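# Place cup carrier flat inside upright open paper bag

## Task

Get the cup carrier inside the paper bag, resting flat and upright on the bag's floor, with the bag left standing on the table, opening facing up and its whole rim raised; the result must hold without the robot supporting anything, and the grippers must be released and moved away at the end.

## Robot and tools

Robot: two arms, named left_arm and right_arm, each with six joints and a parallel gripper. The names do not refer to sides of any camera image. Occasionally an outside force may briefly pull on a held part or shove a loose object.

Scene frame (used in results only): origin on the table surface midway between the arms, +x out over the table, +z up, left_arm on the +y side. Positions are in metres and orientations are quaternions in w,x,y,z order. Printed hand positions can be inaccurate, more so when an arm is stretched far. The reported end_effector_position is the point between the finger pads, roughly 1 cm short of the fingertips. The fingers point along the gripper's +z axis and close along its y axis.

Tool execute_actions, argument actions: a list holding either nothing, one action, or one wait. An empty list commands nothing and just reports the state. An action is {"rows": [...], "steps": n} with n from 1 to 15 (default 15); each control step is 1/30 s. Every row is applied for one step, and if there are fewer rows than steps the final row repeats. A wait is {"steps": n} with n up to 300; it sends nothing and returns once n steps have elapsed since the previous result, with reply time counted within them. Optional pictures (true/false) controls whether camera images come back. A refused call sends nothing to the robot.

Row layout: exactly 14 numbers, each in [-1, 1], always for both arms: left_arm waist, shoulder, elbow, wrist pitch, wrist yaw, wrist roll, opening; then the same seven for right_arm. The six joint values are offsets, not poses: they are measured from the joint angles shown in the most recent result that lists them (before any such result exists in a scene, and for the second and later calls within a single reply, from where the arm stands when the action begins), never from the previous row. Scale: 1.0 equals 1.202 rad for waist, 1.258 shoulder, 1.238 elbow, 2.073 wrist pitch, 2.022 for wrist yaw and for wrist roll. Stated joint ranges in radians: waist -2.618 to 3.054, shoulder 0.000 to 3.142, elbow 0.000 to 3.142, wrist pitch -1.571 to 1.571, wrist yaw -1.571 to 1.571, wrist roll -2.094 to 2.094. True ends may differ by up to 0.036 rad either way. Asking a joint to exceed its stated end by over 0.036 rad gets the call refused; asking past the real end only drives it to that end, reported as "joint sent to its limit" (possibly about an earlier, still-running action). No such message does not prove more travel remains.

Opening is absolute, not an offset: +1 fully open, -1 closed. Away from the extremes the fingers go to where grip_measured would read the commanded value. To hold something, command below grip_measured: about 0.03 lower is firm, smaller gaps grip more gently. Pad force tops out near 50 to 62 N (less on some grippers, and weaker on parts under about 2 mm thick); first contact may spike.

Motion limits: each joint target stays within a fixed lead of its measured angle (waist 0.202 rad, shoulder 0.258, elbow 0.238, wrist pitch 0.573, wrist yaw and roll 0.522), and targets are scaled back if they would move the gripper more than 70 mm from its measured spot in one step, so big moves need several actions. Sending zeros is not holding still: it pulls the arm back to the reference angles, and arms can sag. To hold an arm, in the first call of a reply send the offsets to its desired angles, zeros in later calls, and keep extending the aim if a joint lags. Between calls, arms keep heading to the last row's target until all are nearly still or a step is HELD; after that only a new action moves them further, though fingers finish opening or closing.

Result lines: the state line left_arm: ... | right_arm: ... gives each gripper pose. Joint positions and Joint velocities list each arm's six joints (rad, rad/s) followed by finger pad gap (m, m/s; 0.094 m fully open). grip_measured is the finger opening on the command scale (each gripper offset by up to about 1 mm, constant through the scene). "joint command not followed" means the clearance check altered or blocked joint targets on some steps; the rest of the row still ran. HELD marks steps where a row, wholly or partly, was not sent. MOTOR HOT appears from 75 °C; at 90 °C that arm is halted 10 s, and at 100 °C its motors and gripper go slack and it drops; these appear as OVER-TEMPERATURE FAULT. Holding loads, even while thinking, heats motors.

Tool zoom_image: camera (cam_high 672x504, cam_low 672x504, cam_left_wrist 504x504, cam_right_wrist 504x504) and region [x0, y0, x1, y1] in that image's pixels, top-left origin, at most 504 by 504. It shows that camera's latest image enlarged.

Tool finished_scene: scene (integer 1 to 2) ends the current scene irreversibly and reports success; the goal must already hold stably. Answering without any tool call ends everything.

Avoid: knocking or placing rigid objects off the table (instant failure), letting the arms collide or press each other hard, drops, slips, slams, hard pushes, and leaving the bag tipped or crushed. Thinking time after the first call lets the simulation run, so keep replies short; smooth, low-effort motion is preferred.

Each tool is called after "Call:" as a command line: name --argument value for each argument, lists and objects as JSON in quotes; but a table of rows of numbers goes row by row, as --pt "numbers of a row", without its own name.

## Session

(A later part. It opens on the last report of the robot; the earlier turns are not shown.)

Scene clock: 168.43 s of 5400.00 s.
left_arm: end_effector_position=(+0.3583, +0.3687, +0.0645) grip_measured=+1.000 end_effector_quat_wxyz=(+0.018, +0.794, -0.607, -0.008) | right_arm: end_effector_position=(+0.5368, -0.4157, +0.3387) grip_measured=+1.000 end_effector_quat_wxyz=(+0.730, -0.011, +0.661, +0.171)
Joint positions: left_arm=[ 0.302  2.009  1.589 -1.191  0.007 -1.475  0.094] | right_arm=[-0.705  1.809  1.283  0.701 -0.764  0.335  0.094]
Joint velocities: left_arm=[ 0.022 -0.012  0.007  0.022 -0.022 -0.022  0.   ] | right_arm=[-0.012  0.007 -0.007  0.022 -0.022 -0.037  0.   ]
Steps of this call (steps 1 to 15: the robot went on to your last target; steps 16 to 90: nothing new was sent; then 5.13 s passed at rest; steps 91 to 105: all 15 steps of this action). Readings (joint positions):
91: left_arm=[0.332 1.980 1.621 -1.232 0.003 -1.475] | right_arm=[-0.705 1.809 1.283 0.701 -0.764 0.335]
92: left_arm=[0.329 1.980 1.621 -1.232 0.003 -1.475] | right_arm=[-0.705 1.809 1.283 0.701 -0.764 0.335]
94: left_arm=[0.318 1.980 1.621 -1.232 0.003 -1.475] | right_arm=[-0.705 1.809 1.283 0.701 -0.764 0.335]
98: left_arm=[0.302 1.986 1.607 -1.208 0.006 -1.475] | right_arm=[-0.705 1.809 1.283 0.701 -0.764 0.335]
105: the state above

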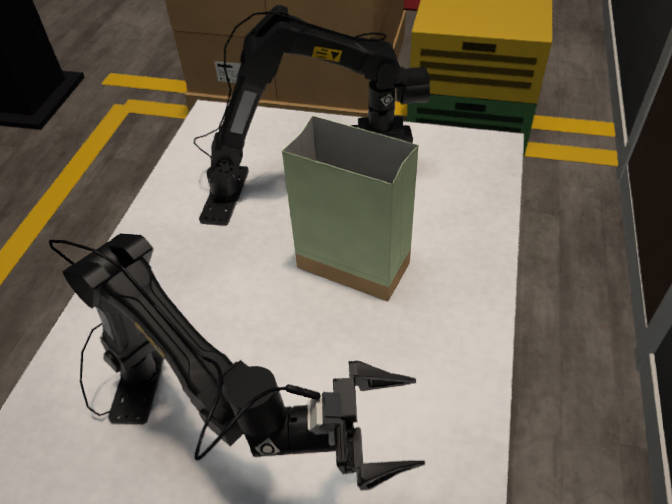

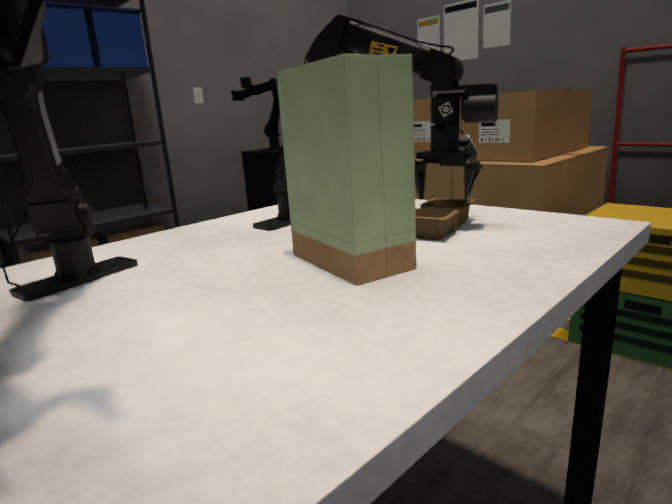

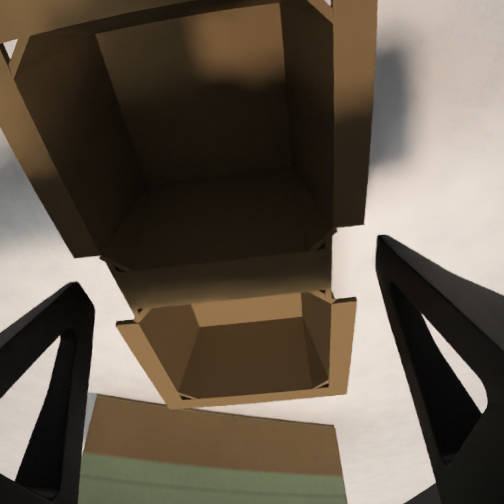

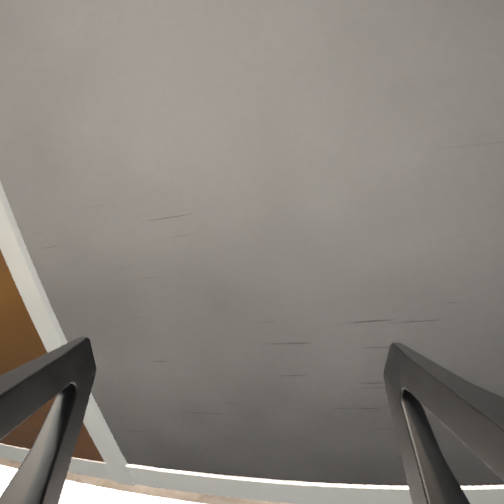

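Call:
execute_actions --actions '[{"rows":[[-0.01,0.005,-0.01,0.007,0,0,1,0,0,0,0,0,0,1],[-0.012,0.01,-0.02,0.014,0,0,1,0,0,0,0,0,0,1],[-0.012,0.015,-0.03,0.021,0,0,1,0,0,0,0,0,0,1],[-0.012,0.02,-0.04,0.028,0,0,1,0,0,0,0,0,0,1],[-0.012,0.025,-0.05,0.035,0,0,1,0,0,0,0,0,0,1],[-0.012,0.03,-0.055,0.042,0,0,1,0,0,0,0,0,0,1]],"steps":15}]'

Scene clock: 180.93 s of 5400.00 s.
left_arm: end_effector_position=(+0.3566, +0.3641, +0.0339) grip_measured=+1.000 end_effector_quat_wxyz=(+0.033, +0.792, -0.610, -0.015) | right_arm: end_effector_position=(+0.5368, -0.4157, +0.3387) grip_measured=+1.000 end_effector_quat_wxyz=(+0.730, -0.011, +0.661, +0.171)
Joint positions: left_arm=[ 0.293  2.055  1.531 -1.118  0.01  -1.475  0.094] | right_arm=[-0.705  1.809  1.283  0.701 -0.764  0.335  0.094]
Joint velocities: left_arm=[ 0.012 -0.007 -0.007  0.066  0.037 -0.022  0.   ] | right_arm=[ 0.007 -0.002 -0.007  0.037  0.037  0.066  0.   ]
Steps of this call (steps 1 to 15: the robot went on to your last target; steps 16 to 90: nothing new was sent; then 9.00 s passed at rest; steps 91 to 105: all 15 steps of this action). Readings (joint positions):
91: left_arm=[0.301 2.009 1.589 -1.185 0.007 -1.475] | right_arm=[-0.705 1.809 1.283 0.701 -0.764 0.335]
92: left_arm=[0.300 2.010 1.589 -1.183 0.007 -1.475] | right_arm=[-0.705 1.809 1.283 0.701 -0.764 0.335]
94: left_arm=[0.297 2.011 1.580 -1.169 0.007 -1.475] | right_arm=[-0.705 1.809 1.283 0.701 -0.764 0.335]
98: left_arm=[0.294 2.033 1.545 -1.136 0.009 -1.475] | right_arm=[-0.705 1.809 1.283 0.701 -0.764 0.335]
105: the state above

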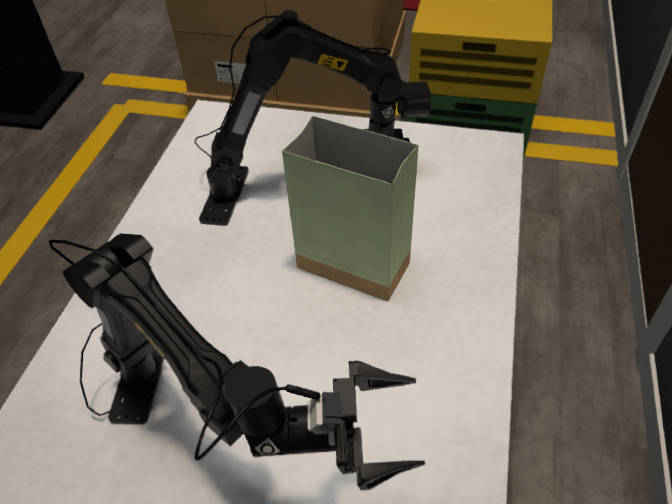

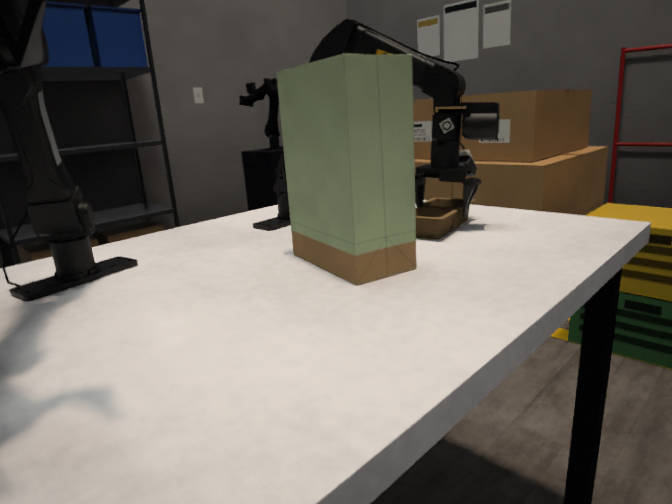

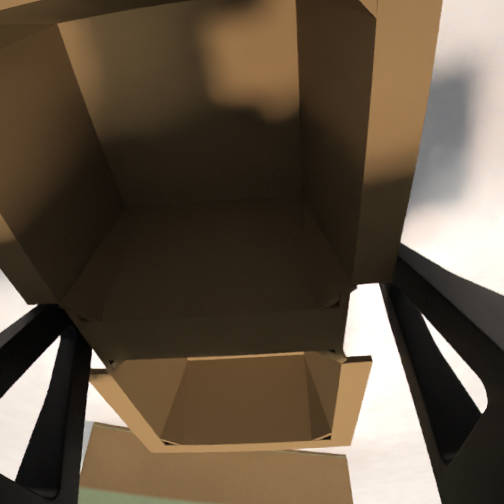

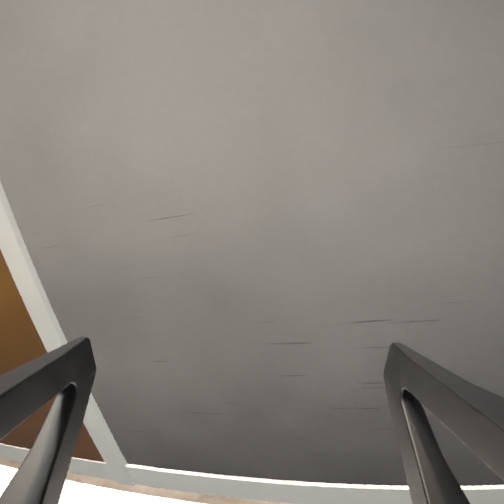

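Call:
execute_actions --actions '[{"rows":[[-0.015,0,0.01,0,0,0,1,0,0,0,0,0,0,1],[-0.02,0,0.01,0,0,0,1,0,0,0,0,0,0,1],[-0.02,0,0.01,0,0,0,1,0,0,0,0,0,0,1],[-0.02,0,0.01,0,0,0,1,0,0,0,0,0,0,1],[-0.02,0,0.01,0,0,0,0.8,0,0,0,0,0,0,1],[-0.02,0,0.01,0,0,0,0.7,0,0,0,0,0,0,1],[-0.02,0,0.01,0,0,0,0.6,0,0,0,0,0,0,1],[-0.02,0,0.01,0,0,0,0.5,0,0,0,0,0,0,1],[-0.02,0,0.01,0,0,0,0.4,0,0,0,0,0,0,1]],"steps":15}]'

Scene clock: 188.33 s of 5400.00 s.
left_arm: end_effector_position=(+0.3602, +0.3573, +0.0338) grip_measured=+0.678 end_effector_quat_wxyz=(+0.032, +0.786, -0.617, -0.013) | right_arm: end_effector_position=(+0.5368, -0.4157, +0.3387) grip_measured=+1.000 end_effector_quat_wxyz=(+0.730, -0.011, +0.661, +0.171)
Joint positions: left_arm=[ 0.274  2.055  1.531 -1.114  0.013 -1.476  0.079] | right_arm=[-0.705  1.809  1.283  0.701 -0.764  0.335  0.094]
Joint velocities: left_arm=[-0.022 -0.007 -0.002  0.095 -0.051  0.007 -0.   ] | right_arm=[-0.007 -0.007  0.007 -0.037 -0.007  0.022  0.   ]
Steps of this call (steps 1 to 15: the robot went on to your last target; steps 16 to 90: nothing new was sent; then 3.90 s passed at rest; steps 91 to 105: all 15 steps of this action). Readings (joint positions):
91: left_arm=[0.293 2.055 1.531 -1.114 0.010 -1.475] | right_arm=[-0.705 1.809 1.283 0.701 -0.764 0.335]
92: left_arm=[0.291 2.055 1.531 -1.114 0.010 -1.475] | right_arm=[-0.705 1.809 1.283 0.701 -0.764 0.335]
94: left_arm=[0.283 2.055 1.531 -1.114 0.010 -1.475] | right_arm=[-0.705 1.809 1.283 0.701 -0.764 0.335]
98: left_arm=[0.274 2.055 1.531 -1.114 0.013 -1.476] | right_arm=[-0.705 1.809 1.283 0.701 -0.764 0.335]
105: the state above

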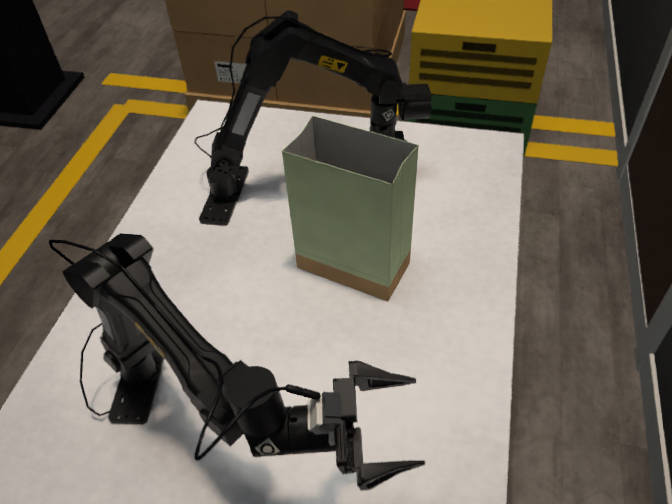

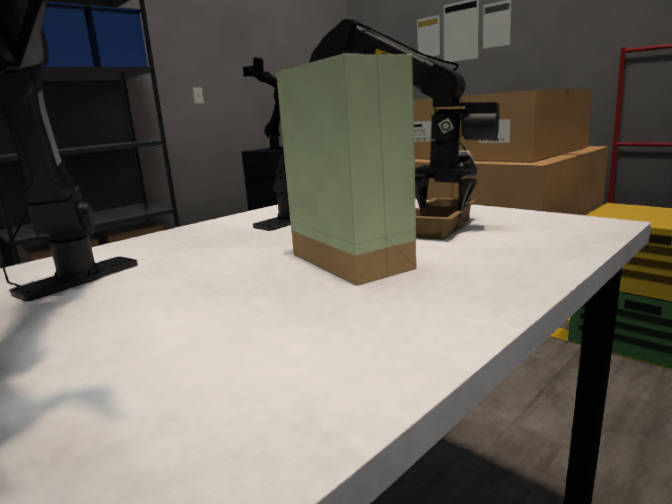

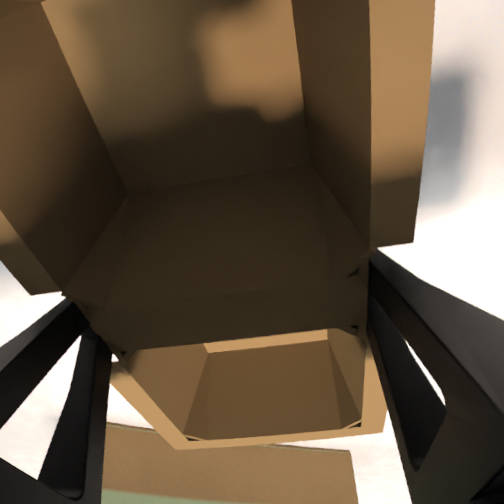

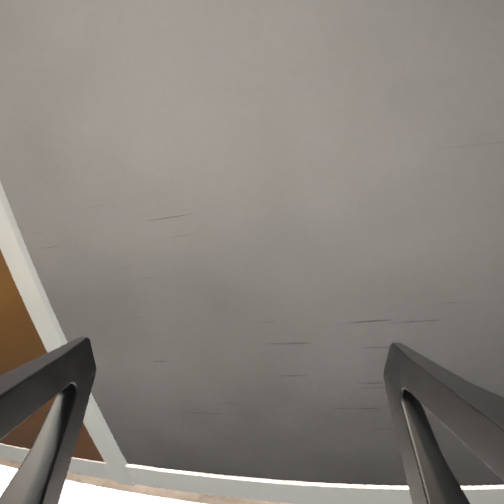

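Call:
execute_actions --actions '[{"rows":[[0,-0.01,0.02,-0.01,0,0,0.55,0,0,0,0,0,0,1],[0,-0.02,0.04,-0.02,0,0,0.55,0,0,0,0,0,0,1],[0,-0.03,0.05,-0.03,0,0,0.55,0,0,0,0,0,0,1],[0,-0.04,0.06,-0.04,0,0,0.55,0,0,0,0,0,0,1],[0,-0.05,0.07,-0.05,0,0,0.55,0,0,0,0,0,0,1],[0,-0.06,0.08,-0.06,0,0,0.55,0,0,0,0,0,0,1],[0.02,-0.07,0.09,-0.065,0,0,0.55,0,0,0,0,0,0,1],[0.04,-0.07,0.09,-0.065,0,0,0.55,0,0,0,0,0,0,1],[0.07,-0.07,0.09,-0.065,0,0,0.55,0,0,0,0,0,0,1],[0.1,-0.07,0.09,-0.065,0,0,0.55,0,0,0,0,0,0,1],[0.14,-0.07,0.09,-0.065,0,0,0.55,0,0,0,0,0,0,1],[0.18,-0.07,0.09,-0.065,0,0,0.55,0,0,0,0,0,0,1],[0.22,-0.07,0.09,-0.065,0,0,0.55,0,0,0,0,0,0,1],[0.26,-0.07,0.09,-0.065,0,0,0.55,0,0,0,0,0,0,1]],"steps":15}]' --pictures false

Call:
execute_actions --actions '[{"steps":10}]' --pictures false

Call:
execute_actions --actions '[{"rows":[[0,0,0.01,0,0,0.06,0.55,0,0,0,0,0,0,1],[0,0,0.01,0,0,0.12,0.55,0,0,0,0,0,0,1],[0,0,0.01,0,0,0.18,0.55,0,0,0,0,0,0,1],[0,0,0.01,0,0,0.24,0.55,0,0,0,0,0,0,1],[0,0,0.01,0,0,0.3,0.55,0,0,0,0,0,0,1],[0,0,0.01,0,0,0.36,0.55,0,0,0,0,0,0,1],[0,0,0.01,0,0,0.42,0.55,0,0,0,0,0,0,1],[0,0,0.01,0,0,0.48,0.55,0,0,0,0,0,0,1],[0,0,0.01,0,0,0.54,0.55,0,0,0,0,0,0,1],[0,0,0.01,0,0,0.6,0.55,0,0,0,0,0,0,1],[0,0,0.01,0,0,0.66,0.55,0,0,0,0,0,0,1],[0,0,0.01,0,0,0.73,0.55,0,0,0,0,0,0,1]],"steps":15}]' --pictures false

Call:
execute_actions --actions '[{"steps":10}]'

Scene clock: 206.97 s of 5400.00 s.
left_arm: end_effector_position=(+0.3279, +0.4415, +0.0853) grip_measured=+0.678 end_effector_quat_wxyz=(+0.003, +0.857, -0.515, +0.016) | right_arm: end_effector_position=(+0.5368, -0.4157, +0.3387) grip_measured=+1.000 end_effector_quat_wxyz=(+0.730, -0.011, +0.661, +0.171)
Joint positions: left_arm=[ 0.525  1.973  1.622 -1.212  0.032 -1.476  0.079] | right_arm=[-0.705  1.809  1.283  0.701 -0.764  0.335  0.094]
Joint velocities: left_arm=[ 1.468  0.027 -0.017 -0.051 -0.168 -0.007 -0.001] | right_arm=[ 0.007  0.007  0.012 -0.022 -0.007  0.007  0.   ]
Steps of this call (steps 1 to 15: the robot went on to your last target; steps 16 to 90: nothing new was sent; then 15.13 s passed at rest; steps 91 to 105: all 15 steps of this action). Readings (joint positions):
91: left_arm=[0.274 2.055 1.531 -1.114 0.013 -1.476] | right_arm=[-0.705 1.809 1.283 0.701 -0.764 0.335]
92: left_arm=[0.274 2.055 1.533 -1.118 0.013 -1.476] | right_arm=[-0.705 1.809 1.283 0.701 -0.764 0.335]
94: left_arm=[0.274 2.053 1.546 -1.138 0.014 -1.476] | right_arm=[-0.705 1.809 1.283 0.701 -0.764 0.335]
98: left_arm=[0.280 2.018 1.588 -1.190 0.018 -1.476] | right_arm=[-0.705 1.809 1.283 0.701 -0.764 0.335]
105: the state above

Scene clock: 207.30 s of 5400.00 s.
left_arm: end_effector_position=(+0.3084, +0.4607, +0.0850) grip_measured=+0.678 end_effector_quat_wxyz=(+0.009, +0.873, -0.487, +0.004) | right_arm: end_effector_position=(+0.5368, -0.4157, +0.3387) grip_measured=+1.000 end_effector_quat_wxyz=(+0.730, -0.011, +0.661, +0.171)
Joint positions: left_arm=[ 0.589  1.974  1.622 -1.232  0.014 -1.476  0.079] | right_arm=[-0.705  1.809  1.283  0.701 -0.764  0.335  0.094]
Joint velocities: left_arm=[-0.115  0.007 -0.012 -0.081 -0.007 -0.066 -0.002] | right_arm=[-0.012 -0.017 -0.012  0.081 -0.066  0.022  0.   ]
Steps of this call (steps 1 to 10: the robot went on to your last target). Readings (joint positions):
1: left_arm=[0.569 1.974 1.622 -1.214 0.025 -1.476] | right_arm=[-0.705 1.809 1.283 0.701 -0.764 0.335]
2: left_arm=[0.602 1.974 1.622 -1.217 0.017 -1.476] | right_arm=[-0.705 1.809 1.283 0.701 -0.764 0.335]
4: left_arm=[0.627 1.974 1.622 -1.223 0.005 -1.476] | right_arm=[-0.705 1.809 1.283 0.701 -0.764 0.335]
8: left_arm=[0.600 1.974 1.622 -1.231 0.009 -1.476] | right_arm=[-0.705 1.809 1.283 0.701 -0.764 0.335]
10: the state above

Scene clock: 207.80 s of 5400.00 s.
left_arm: end_effector_position=(+0.3092, +0.4596, +0.0850) grip_measured=+0.679 end_effector_quat_wxyz=(-0.005, -0.451, +0.892, -0.009) | right_arm: end_effector_position=(+0.5368, -0.4157, +0.3387) grip_measured=+1.000 end_effector_quat_wxyz=(+0.730, -0.011, +0.661, +0.171)
Joint positions: left_arm=[ 0.586  1.974  1.622 -1.232  0.017 -0.291  0.079] | right_arm=[-0.705  1.809  1.283  0.701 -0.764  0.335  0.094]
Joint velocities: left_arm=[-0.012  0.002  0.002  0.037  0.037  1.883  0.   ] | right_arm=[-0.002 -0.007  0.007 -0.022 -0.051 -0.022  0.   ]
Steps of this call (steps 1 to 15: all 15 steps of this action). Readings (joint positions):
1: left_arm=[0.587 1.974 1.622 -1.232 0.016 -1.459] | right_arm=[-0.705 1.809 1.283 0.701 -0.764 0.335]
2: left_arm=[0.586 1.974 1.622 -1.232 0.017 -1.421] | right_arm=[-0.705 1.809 1.283 0.701 -0.764 0.335]
4: left_arm=[0.586 1.974 1.622 -1.232 0.017 -1.299] | right_arm=[-0.705 1.809 1.283 0.701 -0.764 0.335]
8: left_arm=[0.586 1.974 1.622 -1.232 0.017 -0.942] | right_arm=[-0.705 1.809 1.283 0.701 -0.764 0.335]
15: the state above

Scene clock: 208.13 s of 5400.00 s.
left_arm: end_effector_position=(+0.3092, +0.4596, +0.0850) grip_measured=+0.679 end_effector_quat_wxyz=(-0.004, -0.336, +0.942, -0.010) | right_arm: end_effector_position=(+0.5368, -0.4157, +0.3387) grip_measured=+1.000 end_effector_quat_wxyz=(+0.730, -0.011, +0.661, +0.171)
Joint positions: left_arm=[ 0.586  1.974  1.622 -1.232  0.017 -0.039  0.079] | right_arm=[-0.705  1.809  1.283  0.701 -0.764  0.335  0.094]
Joint velocities: left_arm=[-0.007 -0.007 -0.007 -0.007 -0.007  0.198  0.   ] | right_arm=[ 0.007 -0.007  0.002  0.007  0.022 -0.022  0.   ]
Steps of this call (steps 1 to 10: the robot went on to your last target). Readings (joint positions):
1: left_arm=[0.586 1.974 1.622 -1.232 0.017 -0.234] | right_arm=[-0.705 1.809 1.283 0.701 -0.764 0.335]
2: left_arm=[0.586 1.974 1.622 -1.232 0.017 -0.189] | right_arm=[-0.705 1.809 1.283 0.701 -0.764 0.335]
4: left_arm=[0.586 1.974 1.622 -1.232 0.017 -0.124] | right_arm=[-0.705 1.809 1.283 0.701 -0.764 0.335]
8: left_arm=[0.586 1.974 1.622 -1.232 0.017 -0.056] | right_arm=[-0.705 1.809 1.283 0.701 -0.764 0.335]
10: the state above

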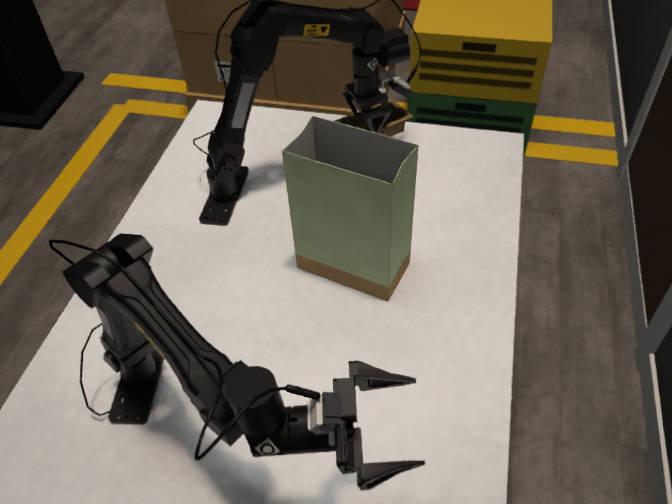

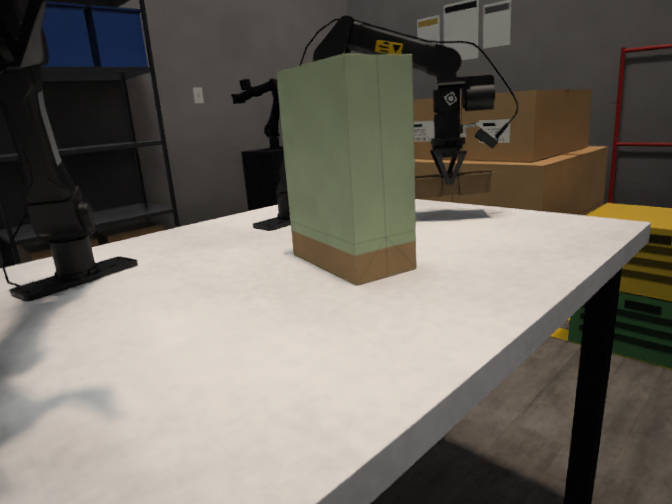

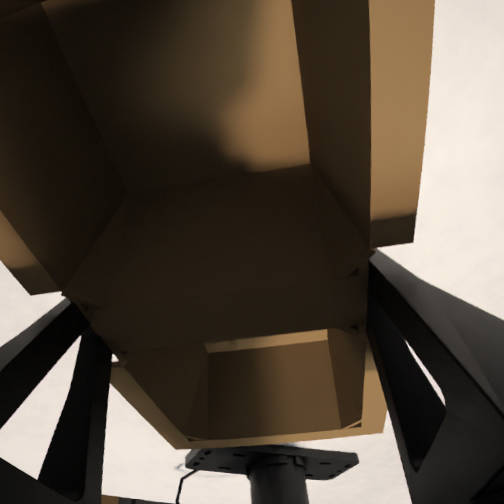

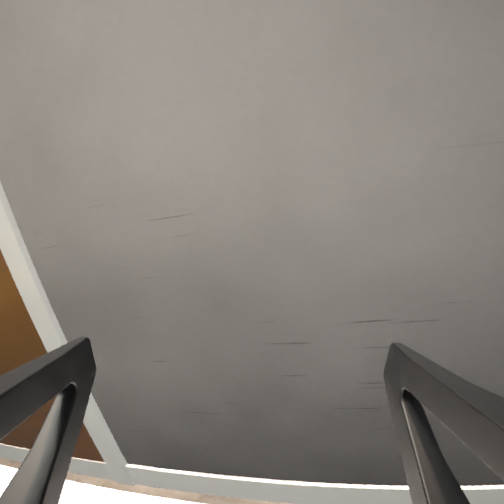

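Call:
execute_actions --actions '[{"rows":[[0,0.01,-0.015,0.01,0,0.02,0.55,0,0,0,0,0,0,1],[0,0.02,-0.03,0.02,0,0.02,0.55,0,0,0,0,0,0,1],[0,0.03,-0.045,0.03,0,0.02,0.55,0,0,0,0,0,0,1],[0,0.04,-0.055,0.04,0,0.02,0.55,0,0,0,0,0,0,1],[0,0.047,-0.065,0.05,0,0.02,0.55,0,0,0,0,0,0,1],[0,0.054,-0.075,0.057,0,0.02,0.55,0,0,0,0,0,0,1],[0,0.06,-0.083,0.063,0,0.02,0.55,0,0,0,0,0,0,1]],"steps":15}]' --pictures false

Call:
execute_actions --actions '[{"rows":[[0,0,0,0,0,0,0.6,0,0,0,0,0,0,1],[0,0,0,0,0,0,0.7,0,0,0,0,0,0,1],[0,0,0,0,0,0,0.85,0,0,0,0,0,0,1]],"steps":10}]'

Scene clock: 223.93 s of 5400.00 s.
left_arm: end_effector_position=(+0.3051, +0.4564, +0.0353) grip_measured=+0.679 end_effector_quat_wxyz=(-0.034, -0.322, +0.946, -0.019) | right_arm: end_effector_position=(+0.5368, -0.4157, +0.3387) grip_measured=+1.000 end_effector_quat_wxyz=(+0.730, -0.011, +0.661, +0.171)
Joint positions: left_arm=[ 0.585  2.053  1.534 -1.128  0.016 -0.01   0.079] | right_arm=[-0.705  1.809  1.283  0.701 -0.764  0.335  0.094]
Joint velocities: left_arm=[-0.007  0.012  0.012  0.154  0.022 -0.037 -0.001] | right_arm=[-0.007  0.007 -0.022 -0.007 -0.007 -0.066  0.   ]
Steps of this call (steps 1 to 30: the robot went on to your last target; steps 31 to 90: nothing new was sent; then 12.30 s passed at rest; steps 91 to 105: all 15 steps of this action). Readings (joint positions):
91: left_arm=[0.586 1.975 1.622 -1.232 0.017 -0.010] | right_arm=[-0.705 1.809 1.283 0.701 -0.764 0.335]
92: left_arm=[0.586 1.977 1.620 -1.228 0.017 -0.010] | right_arm=[-0.705 1.809 1.283 0.701 -0.764 0.335]
94: left_arm=[0.586 1.984 1.603 -1.206 0.017 -0.010] | right_arm=[-0.705 1.809 1.283 0.701 -0.764 0.335]
98: left_arm=[0.586 2.032 1.550 -1.154 0.017 -0.010] | right_arm=[-0.705 1.809 1.283 0.701 -0.764 0.335]
105: the state above

Scene clock: 224.27 s of 5400.00 s.
left_arm: end_effector_position=(+0.3053, +0.4566, +0.0353) grip_measured=+0.848 end_effector_quat_wxyz=(-0.034, -0.322, +0.946, -0.019) | right_arm: end_effector_position=(+0.5368, -0.4157, +0.3387) grip_measured=+1.000 end_effector_quat_wxyz=(+0.730, -0.011, +0.661, +0.171)
Joint positions: left_arm=[ 0.585  2.053  1.534 -1.127  0.016 -0.01   0.087] | right_arm=[-0.705  1.809  1.283  0.701 -0.764  0.335  0.094]
Joint velocities: left_arm=[ 0.007 -0.027  0.002  0.051  0.007  0.037 -0.   ] | right_arm=[-0.022  0.002  0.002 -0.081 -0.022  0.007  0.   ]
Steps of this call (steps 1 to 10: all 10 steps of this action). Readings (joint positions):
1: left_arm=[0.585 2.053 1.534 -1.127 0.016 -0.010] | right_arm=[-0.705 1.809 1.283 0.701 -0.764 0.335]
2: left_arm=[0.585 2.053 1.534 -1.127 0.016 -0.010] | right_arm=[-0.705 1.809 1.283 0.701 -0.764 0.335]
4: left_arm=[0.585 2.053 1.534 -1.127 0.016 -0.010] | right_arm=[-0.705 1.809 1.283 0.701 -0.764 0.335]
8: left_arm=[0.585 2.053 1.534 -1.127 0.016 -0.010] | right_arm=[-0.705 1.809 1.283 0.701 -0.764 0.335]
10: the state above

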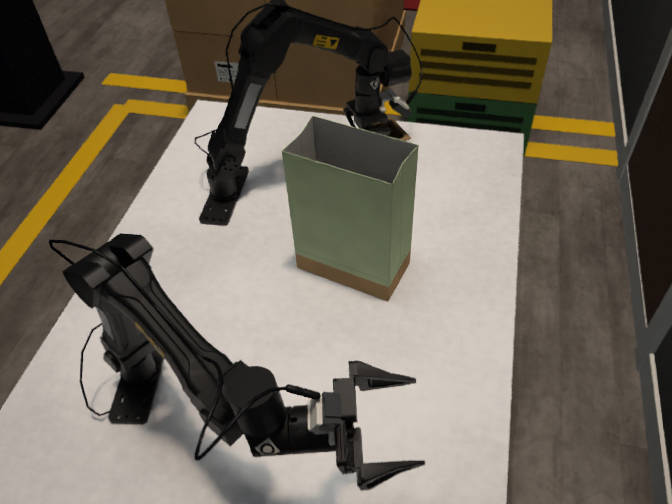

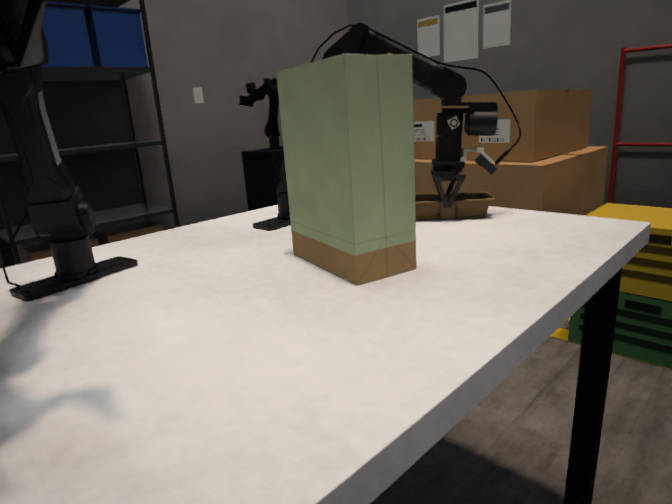

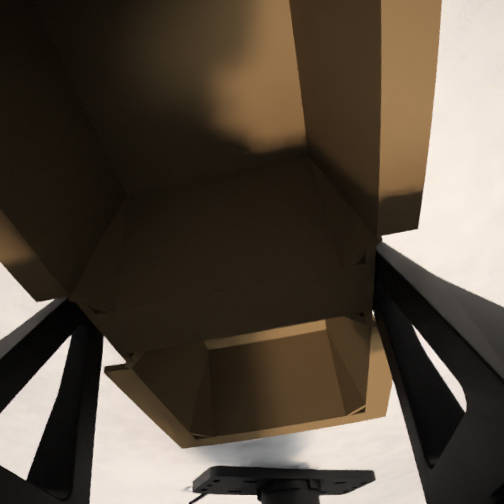

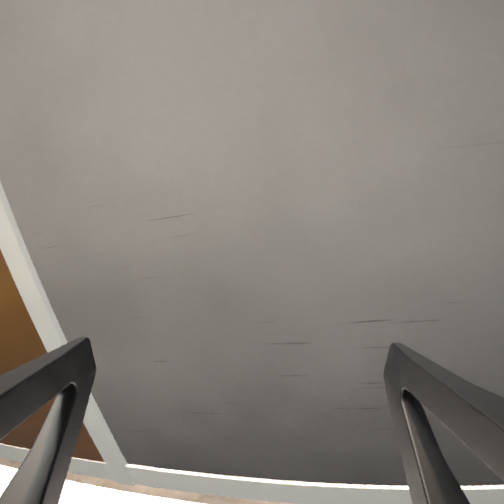

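Call:
execute_actions --actions '[{"rows":[[0,-0.018,-0.02,0.018,0,0,0.85,0,0,0,0,0,0,1],[0,-0.033,-0.04,0.037,0,0,0.85,0,0,0,0,0,0,1],[0,-0.048,-0.06,0.055,0,0,0.85,0,0,0,0,0,0,1],[0,-0.063,-0.085,0.074,0,0,0.85,0,0,0,0,0,0,1],[0,-0.078,-0.11,0.092,0,0,0.85,0,0,0,0,0,0,1],[0,-0.093,-0.135,0.11,0,0,0.85,0,0,0,0,0,0,1],[0,-0.108,-0.16,0.13,0,0,0.85,0,0,0,0,0,0,1],[0,-0.123,-0.185,0.148,0,0,0.85,0,0,0,0,0,0,1],[0,-0.138,-0.21,0.166,0,0,0.85,0,0,0,0,0,0,1],[0,-0.153,-0.235,0.185,0,0,0.85,0,0,0,0,0,0,1],[0,-0.168,-0.26,0.2,0,0,0.85,0,0,0,0,0,0,1],[0,-0.183,-0.285,0.22,0,0,0.85,0,0,0,0,0,0,1],[0,-0.198,-0.31,0.24,0,0,0.85,0,0,0,0,0,0,1],[0,-0.213,-0.335,0.26,0,0,0.85,0,0,0,0,0,0,1],[0,-0.228,-0.36,0.28,0,0,0.85,0,0,0,0,0,0,1]],"steps":15}]' --pictures false

Call:
execute_actions --actions '[{"steps":15}]'

Scene clock: 235.47 s of 5400.00 s.
left_arm: end_effector_position=(+0.3013, +0.4535, +0.0267) grip_measured=+0.848 end_effector_quat_wxyz=(+0.091, -0.319, +0.943, +0.022) | right_arm: end_effector_position=(+0.5368, -0.4157, +0.3387) grip_measured=+1.000 end_effector_quat_wxyz=(+0.730, -0.011, +0.661, +0.171)
Joint positions: left_arm=[ 0.585  1.818  1.154 -0.719  0.016 -0.01   0.087] | right_arm=[-0.705  1.809  1.283  0.701 -0.764  0.335  0.094]
Joint velocities: left_arm=[-0.007 -0.545 -0.896  1.15   0.022  0.007  0.001] | right_arm=[-0.007  0.007  0.007 -0.051 -0.051  0.007  0.   ]
Steps of this call (steps 1 to 15: the robot went on to your last target; steps 16 to 90: nothing new was sent; then 7.70 s passed at rest; steps 91 to 105: all 15 steps of this action). Readings (joint positions):
91: left_arm=[0.585 2.053 1.533 -1.125 0.016 -0.010] | right_arm=[-0.705 1.809 1.283 0.701 -0.764 0.335]
92: left_arm=[0.585 2.050 1.526 -1.113 0.016 -0.010] | right_arm=[-0.705 1.809 1.283 0.701 -0.764 0.335]
94: left_arm=[0.585 2.029 1.488 -1.070 0.016 -0.010] | right_arm=[-0.705 1.809 1.283 0.701 -0.764 0.335]
98: left_arm=[0.585 1.955 1.369 -0.962 0.016 -0.010] | right_arm=[-0.705 1.809 1.283 0.701 -0.764 0.335]
105: the state above

Scene clock: 235.97 s of 5400.00 s.
left_arm: end_effector_position=(+0.3175, +0.4658, +0.0312) grip_measured=+0.848 end_effector_quat_wxyz=(+0.152, -0.316, +0.935, +0.042) | right_arm: end_effector_position=(+0.5368, -0.4157, +0.3387) grip_measured=+1.000 end_effector_quat_wxyz=(+0.730, -0.011, +0.661, +0.171)
Joint positions: left_arm=[ 0.585  1.787  1.1   -0.568  0.016 -0.01   0.087] | right_arm=[-0.705  1.809  1.283  0.701 -0.764  0.335  0.094]
Joint velocities: left_arm=[ 0.022 -0.007  0.012  0.037  0.022  0.037 -0.001] | right_arm=[ 0.007  0.007  0.002 -0.022 -0.007  0.007  0.   ]
Steps of this call (steps 1 to 15: the robot went on to your last target). Readings (joint positions):
1: left_arm=[0.585 1.803 1.129 -0.689 0.016 -0.010] | right_arm=[-0.705 1.809 1.283 0.701 -0.764 0.335]
2: left_arm=[0.585 1.793 1.113 -0.668 0.016 -0.010] | right_arm=[-0.705 1.809 1.283 0.701 -0.764 0.335]
4: left_arm=[0.585 1.787 1.101 -0.636 0.016 -0.010] | right_arm=[-0.705 1.809 1.283 0.701 -0.764 0.335]
8: left_arm=[0.585 1.787 1.100 -0.591 0.016 -0.010] | right_arm=[-0.705 1.809 1.283 0.701 -0.764 0.335]
15: the state above

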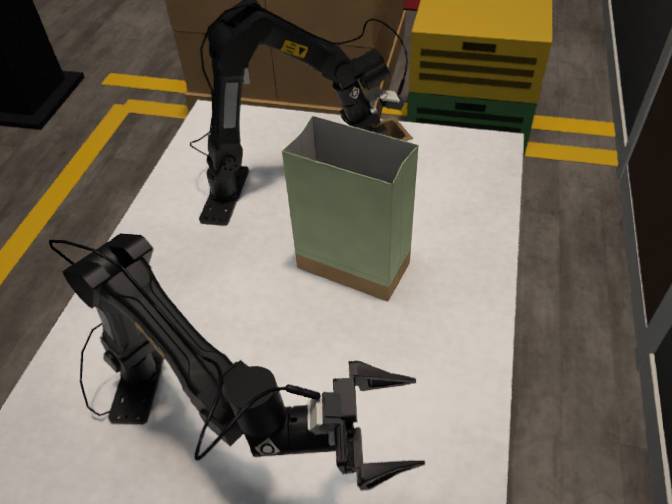

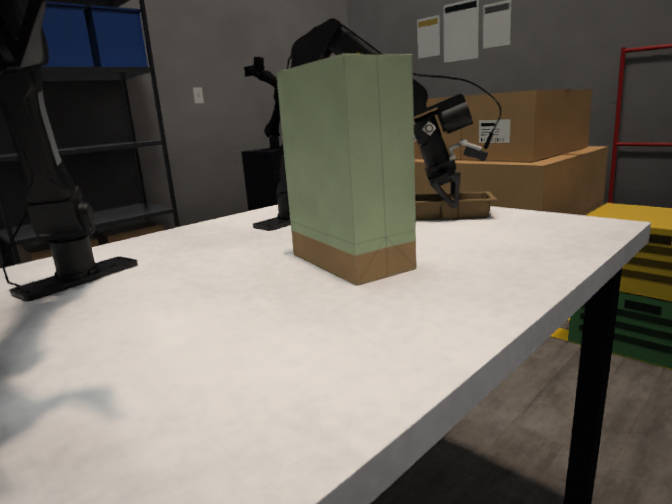

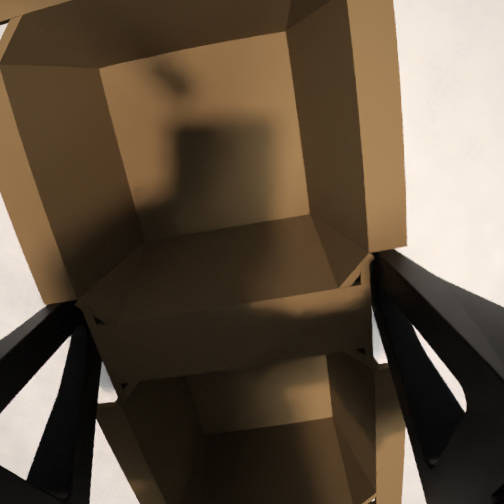

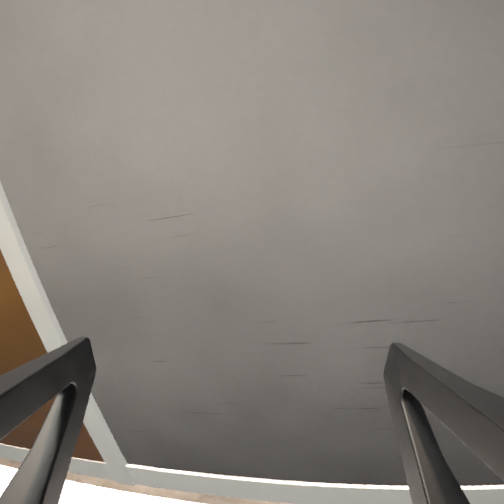

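Call:
execute_actions --actions '[{"rows":[[0,-0.02,-0.015,0.01,0,0,0.85,0,0,0,0,0,0,1],[0,-0.035,-0.035,0.025,0,0,0.85,0,0,0,0,0,0,1],[0,-0.05,-0.055,0.04,0,0,0.85,0,0,0,0,0,0,1],[0,-0.065,-0.075,0.055,0,0,0.85,0,0,0,0,0,0,1],[0,-0.08,-0.095,0.07,0,0,0.85,0,0,0,0,0,0,1],[0,-0.085,-0.115,0.085,0,0,0.85,0,0,0,0,0,0,1]],"steps":15}]' --pictures false

Call:
execute_actions --actions '[{"steps":10}]'

Scene clock: 246.33 s of 5400.00 s.
left_arm: end_effector_position=(+0.3151, +0.4639, +0.0353) grip_measured=+0.848 end_effector_quat_wxyz=(+0.201, -0.313, +0.926, +0.058) | right_arm: end_effector_position=(+0.5368, -0.4157, +0.3387) grip_measured=+1.000 end_effector_quat_wxyz=(+0.730, -0.011, +0.661, +0.171)
Joint positions: left_arm=[ 0.585  1.699  0.971 -0.421  0.016 -0.01   0.087] | right_arm=[-0.705  1.809  1.283  0.701 -0.764  0.335  0.094]
Joint velocities: left_arm=[-0.007 -0.017 -0.002  0.125 -0.022  0.051 -0.001] | right_arm=[-0.002 -0.002 -0.007 -0.066  0.051 -0.037  0.   ]
Steps of this call (steps 1 to 15: the robot went on to your last target; steps 16 to 90: nothing new was sent; then 6.87 s passed at rest; steps 91 to 105: all 15 steps of this action). Readings (joint positions):
91: left_arm=[0.585 1.787 1.100 -0.564 0.016 -0.010] | right_arm=[-0.705 1.809 1.283 0.701 -0.764 0.335]
92: left_arm=[0.585 1.784 1.095 -0.557 0.016 -0.010] | right_arm=[-0.705 1.809 1.283 0.701 -0.764 0.335]
94: left_arm=[0.585 1.763 1.063 -0.525 0.016 -0.010] | right_arm=[-0.705 1.809 1.283 0.701 -0.764 0.335]
98: left_arm=[0.585 1.703 0.981 -0.465 0.016 -0.010] | right_arm=[-0.705 1.809 1.283 0.701 -0.764 0.335]
105: the state above

Scene clock: 246.67 s of 5400.00 s.
left_arm: end_effector_position=(+0.3170, +0.4654, +0.0364) grip_measured=+0.848 end_effector_quat_wxyz=(+0.206, -0.313, +0.925, +0.060) | right_arm: end_effector_position=(+0.5368, -0.4157, +0.3387) grip_measured=+1.000 end_effector_quat_wxyz=(+0.730, -0.011, +0.661, +0.171)
Joint positions: left_arm=[ 0.585  1.699  0.971 -0.41   0.016 -0.01   0.087] | right_arm=[-0.705  1.809  1.283  0.701 -0.764  0.335  0.094]
Joint velocities: left_arm=[ 0.007  0.002 -0.012  0.022 -0.037 -0.037  0.   ] | right_arm=[-0.017  0.022 -0.007  0.11  -0.051  0.037  0.   ]
Steps of this call (steps 1 to 10: the robot went on to your last target). Readings (joint positions):
1: left_arm=[0.585 1.699 0.971 -0.418 0.016 -0.010] | right_arm=[-0.705 1.809 1.283 0.701 -0.764 0.335]
2: left_arm=[0.585 1.699 0.971 -0.416 0.016 -0.010] | right_arm=[-0.705 1.809 1.283 0.701 -0.764 0.335]
4: left_arm=[0.585 1.699 0.971 -0.413 0.016 -0.010] | right_arm=[-0.705 1.809 1.283 0.701 -0.764 0.335]
8: left_arm=[0.585 1.699 0.971 -0.410 0.016 -0.010] | right_arm=[-0.705 1.809 1.283 0.701 -0.764 0.335]
10: the state above

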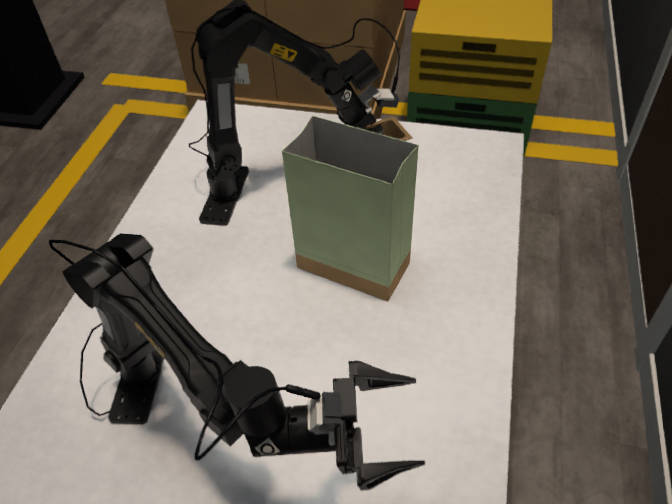

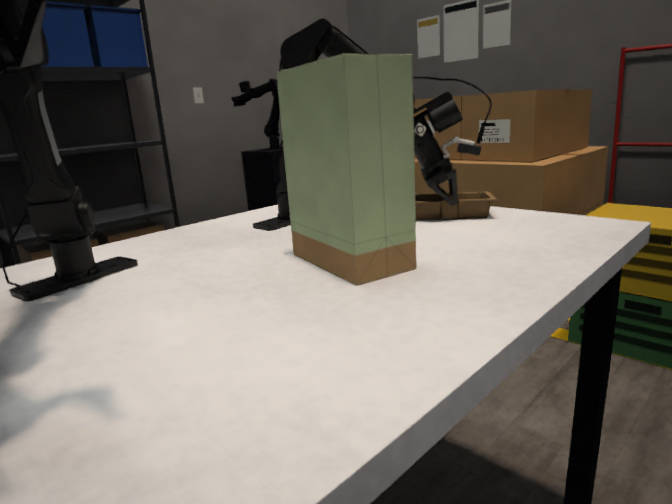

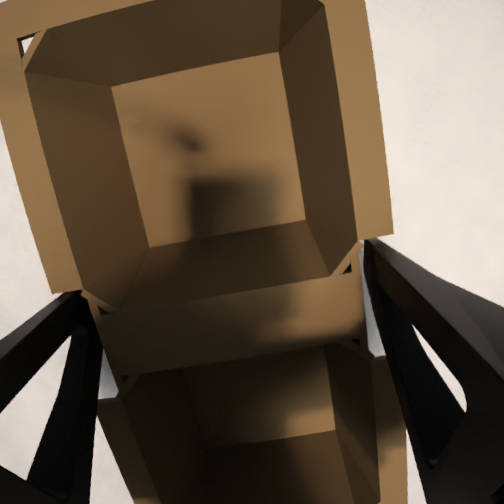

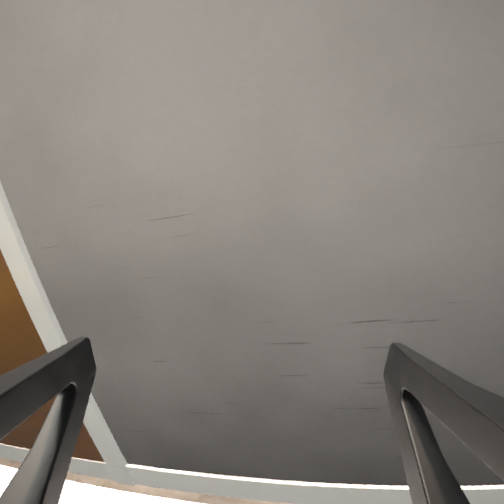

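Call:
execute_actions --actions '[{"rows":[[0,0,0,-0.01,0,0,0.85,0,0,0,0,0,0,1],[0,0,0,-0.02,0,0,0.85,0,0,0,0,0,0,1],[0,0,0,-0.02,0,0,0.85,0,0,0,0,0,0,1],[0,0,0,-0.02,0,0,0.75,0,0,0,0,0,0,1],[0,0,0,-0.02,0,0,0.68,0,0,0,0,0,0,1],[0,0,0,-0.02,0,0,0.6,0,0,0,0,0,0,1],[0,0,0,-0.02,0,0,0.5,0,0,0,0,0,0,1]],"steps":14}]' --pictures false

Call:
execute_actions --actions '[{"rows":[[0,-0.01,0.03,-0.01,0,0,0.5,0,0,0,0,0,0,1],[0,-0.02,0.06,-0.02,0,0,0.5,0,0,0,0,0,0,1],[0,-0.03,0.09,-0.035,0,0,0.5,0,0,0,0,0,0,1],[0,-0.04,0.12,-0.05,0,0,0.5,0,0,0,0,0,0,1],[0,-0.05,0.15,-0.065,0,0,0.5,0,0,0,0,0,0,1],[0,-0.06,0.18,-0.08,0,0,0.5,0,0,0,0,0,0,1],[0,-0.07,0.21,-0.095,0,0,0.5,0,0,0,0,0,0,1],[0,-0.08,0.24,-0.11,0,0,0.5,0,0,0,0,0,0,1],[0,-0.09,0.27,-0.125,0,0,0.5,0,0,0,0,0,0,1],[0,-0.1,0.3,-0.14,0,0,0.5,0,0,0,0,0,0,1],[0,-0.11,0.33,-0.155,0,0,0.5,0,0,0,0,0,0,1],[0,-0.12,0.36,-0.17,0,0,0.5,0,0,0,0,0,0,1],[0,-0.13,0.39,-0.185,0,0,0.5,0,0,0,0,0,0,1],[0,-0.14,0.42,-0.2,0,0,0.5,0,0,0,0,0,0,1],[0,-0.15,0.45,-0.215,0,0,0.5,0,0,0,0,0,0,1]],"steps":15}]' --pictures false

Call:
execute_actions --actions '[{"steps":15}]'

Scene clock: 270.03 s of 5400.00 s.
left_arm: end_effector_position=(+0.3128, +0.4622, +0.0340) grip_measured=+0.674 end_effector_quat_wxyz=(+0.195, -0.313, +0.928, +0.056) | right_arm: end_effector_position=(+0.5368, -0.4157, +0.3387) grip_measured=+1.000 end_effector_quat_wxyz=(+0.730, -0.011, +0.661, +0.171)
Joint positions: left_arm=[ 0.585  1.699  0.971 -0.433  0.016 -0.01   0.079] | right_arm=[-0.705  1.809  1.283  0.701 -0.764  0.335  0.094]
Joint velocities: left_arm=[-0.007 -0.002 -0.002  0.066 -0.007 -0.022 -0.001] | right_arm=[ 0.007  0.007  0.007 -0.037 -0.037 -0.051  0.   ]
Steps of this call (steps 1 to 30: the robot went on to your last target; steps 31 to 90: nothing new was sent; then 19.90 s passed at rest; steps 91 to 104: all 14 steps of this action). Readings (joint positions):
91: left_arm=[0.585 1.699 0.971 -0.410 0.016 -0.010] | right_arm=[-0.705 1.809 1.283 0.701 -0.764 0.335]
92: left_arm=[0.585 1.699 0.971 -0.414 0.016 -0.010] | right_arm=[-0.705 1.809 1.283 0.701 -0.764 0.335]
94: left_arm=[0.585 1.699 0.971 -0.425 0.016 -0.010] | right_arm=[-0.705 1.809 1.283 0.701 -0.764 0.335]
98: left_arm=[0.585 1.699 0.971 -0.433 0.016 -0.010] | right_arm=[-0.705 1.809 1.283 0.701 -0.764 0.335]
104: the state above

Scene clock: 270.53 s of 5400.00 s.
left_arm: end_effector_position=(+0.3554, +0.4943, +0.2252) grip_measured=+0.674 end_effector_quat_wxyz=(+0.333, -0.299, +0.888, +0.102) | right_arm: end_effector_position=(+0.5368, -0.4157, +0.3387) grip_measured=+1.000 end_effector_quat_wxyz=(+0.730, -0.011, +0.661, +0.171)
Joint positions: left_arm=[ 0.585  1.556  1.439 -0.742  0.016 -0.01   0.079] | right_arm=[-0.705  1.809  1.283  0.701 -0.764  0.335  0.094]
Joint velocities: left_arm=[-0.007 -0.422  1.092 -0.872 -0.125  0.037  0.   ] | right_arm=[ 0.007 -0.012  0.007 -0.007 -0.022 -0.007  0.   ]
Steps of this call (steps 1 to 15: all 15 steps of this action). Readings (joint positions):
1: left_arm=[0.585 1.699 0.971 -0.433 0.016 -0.010] | right_arm=[-0.705 1.809 1.283 0.701 -0.764 0.335]
2: left_arm=[0.585 1.699 0.977 -0.441 0.016 -0.010] | right_arm=[-0.705 1.809 1.283 0.701 -0.764 0.335]
4: left_arm=[0.585 1.699 1.013 -0.483 0.016 -0.010] | right_arm=[-0.705 1.809 1.283 0.701 -0.764 0.335]
8: left_arm=[0.585 1.669 1.153 -0.576 0.016 -0.010] | right_arm=[-0.705 1.809 1.283 0.701 -0.764 0.335]
15: the state above

Scene clock: 271.03 s of 5400.00 s.
left_arm: end_effector_position=(+0.3407, +0.4832, +0.2539) grip_measured=+0.674 end_effector_quat_wxyz=(+0.330, -0.299, +0.890, +0.101) | right_arm: end_effector_position=(+0.5368, -0.4157, +0.3387) grip_measured=+1.000 end_effector_quat_wxyz=(+0.730, -0.011, +0.661, +0.171)
Joint positions: left_arm=[ 0.585  1.513  1.518 -0.872  0.016 -0.01   0.079] | right_arm=[-0.705  1.809  1.283  0.701 -0.764  0.335  0.094]
Joint velocities: left_arm=[ 0.012 -0.002 -0.017 -0.095 -0.037  0.066 -0.001] | right_arm=[-0.012  0.022  0.032 -0.007  0.022  0.007  0.   ]
Steps of this call (steps 1 to 15: the robot went on to your last target). Readings (joint positions):
1: left_arm=[0.585 1.541 1.471 -0.763 0.016 -0.010] | right_arm=[-0.705 1.809 1.283 0.701 -0.764 0.335]
2: left_arm=[0.585 1.527 1.493 -0.775 0.016 -0.010] | right_arm=[-0.705 1.809 1.283 0.701 -0.764 0.335]
4: left_arm=[0.585 1.504 1.515 -0.794 0.016 -0.010] | right_arm=[-0.705 1.809 1.283 0.701 -0.764 0.335]
8: left_arm=[0.585 1.503 1.518 -0.837 0.016 -0.010] | right_arm=[-0.705 1.809 1.283 0.701 -0.764 0.335]
15: the state above

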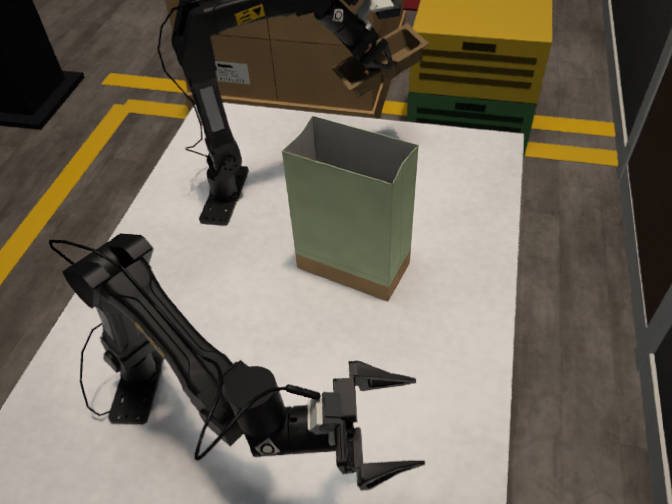

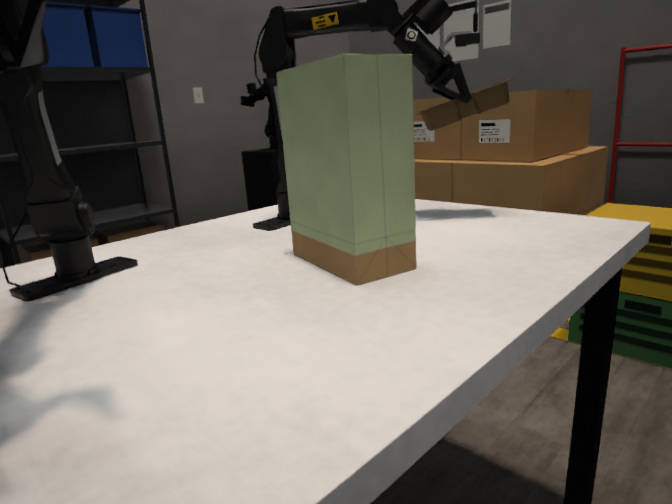

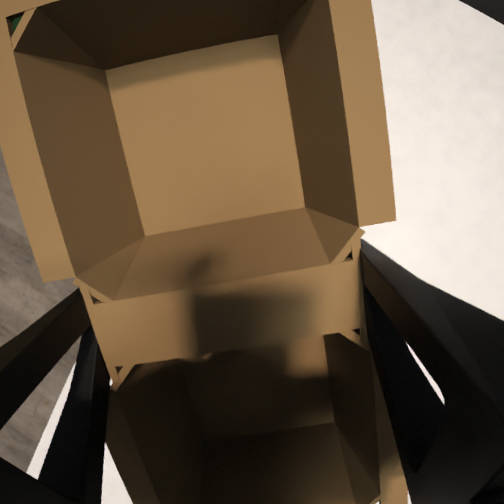

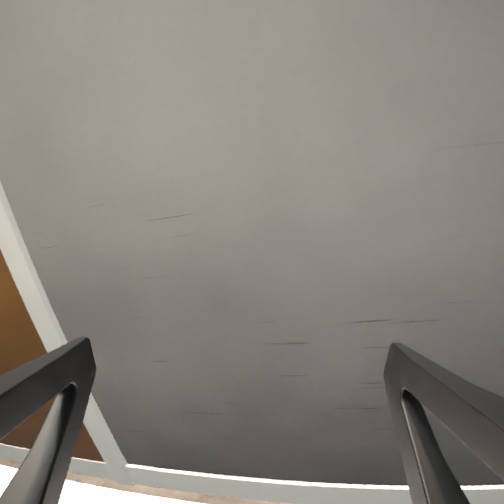

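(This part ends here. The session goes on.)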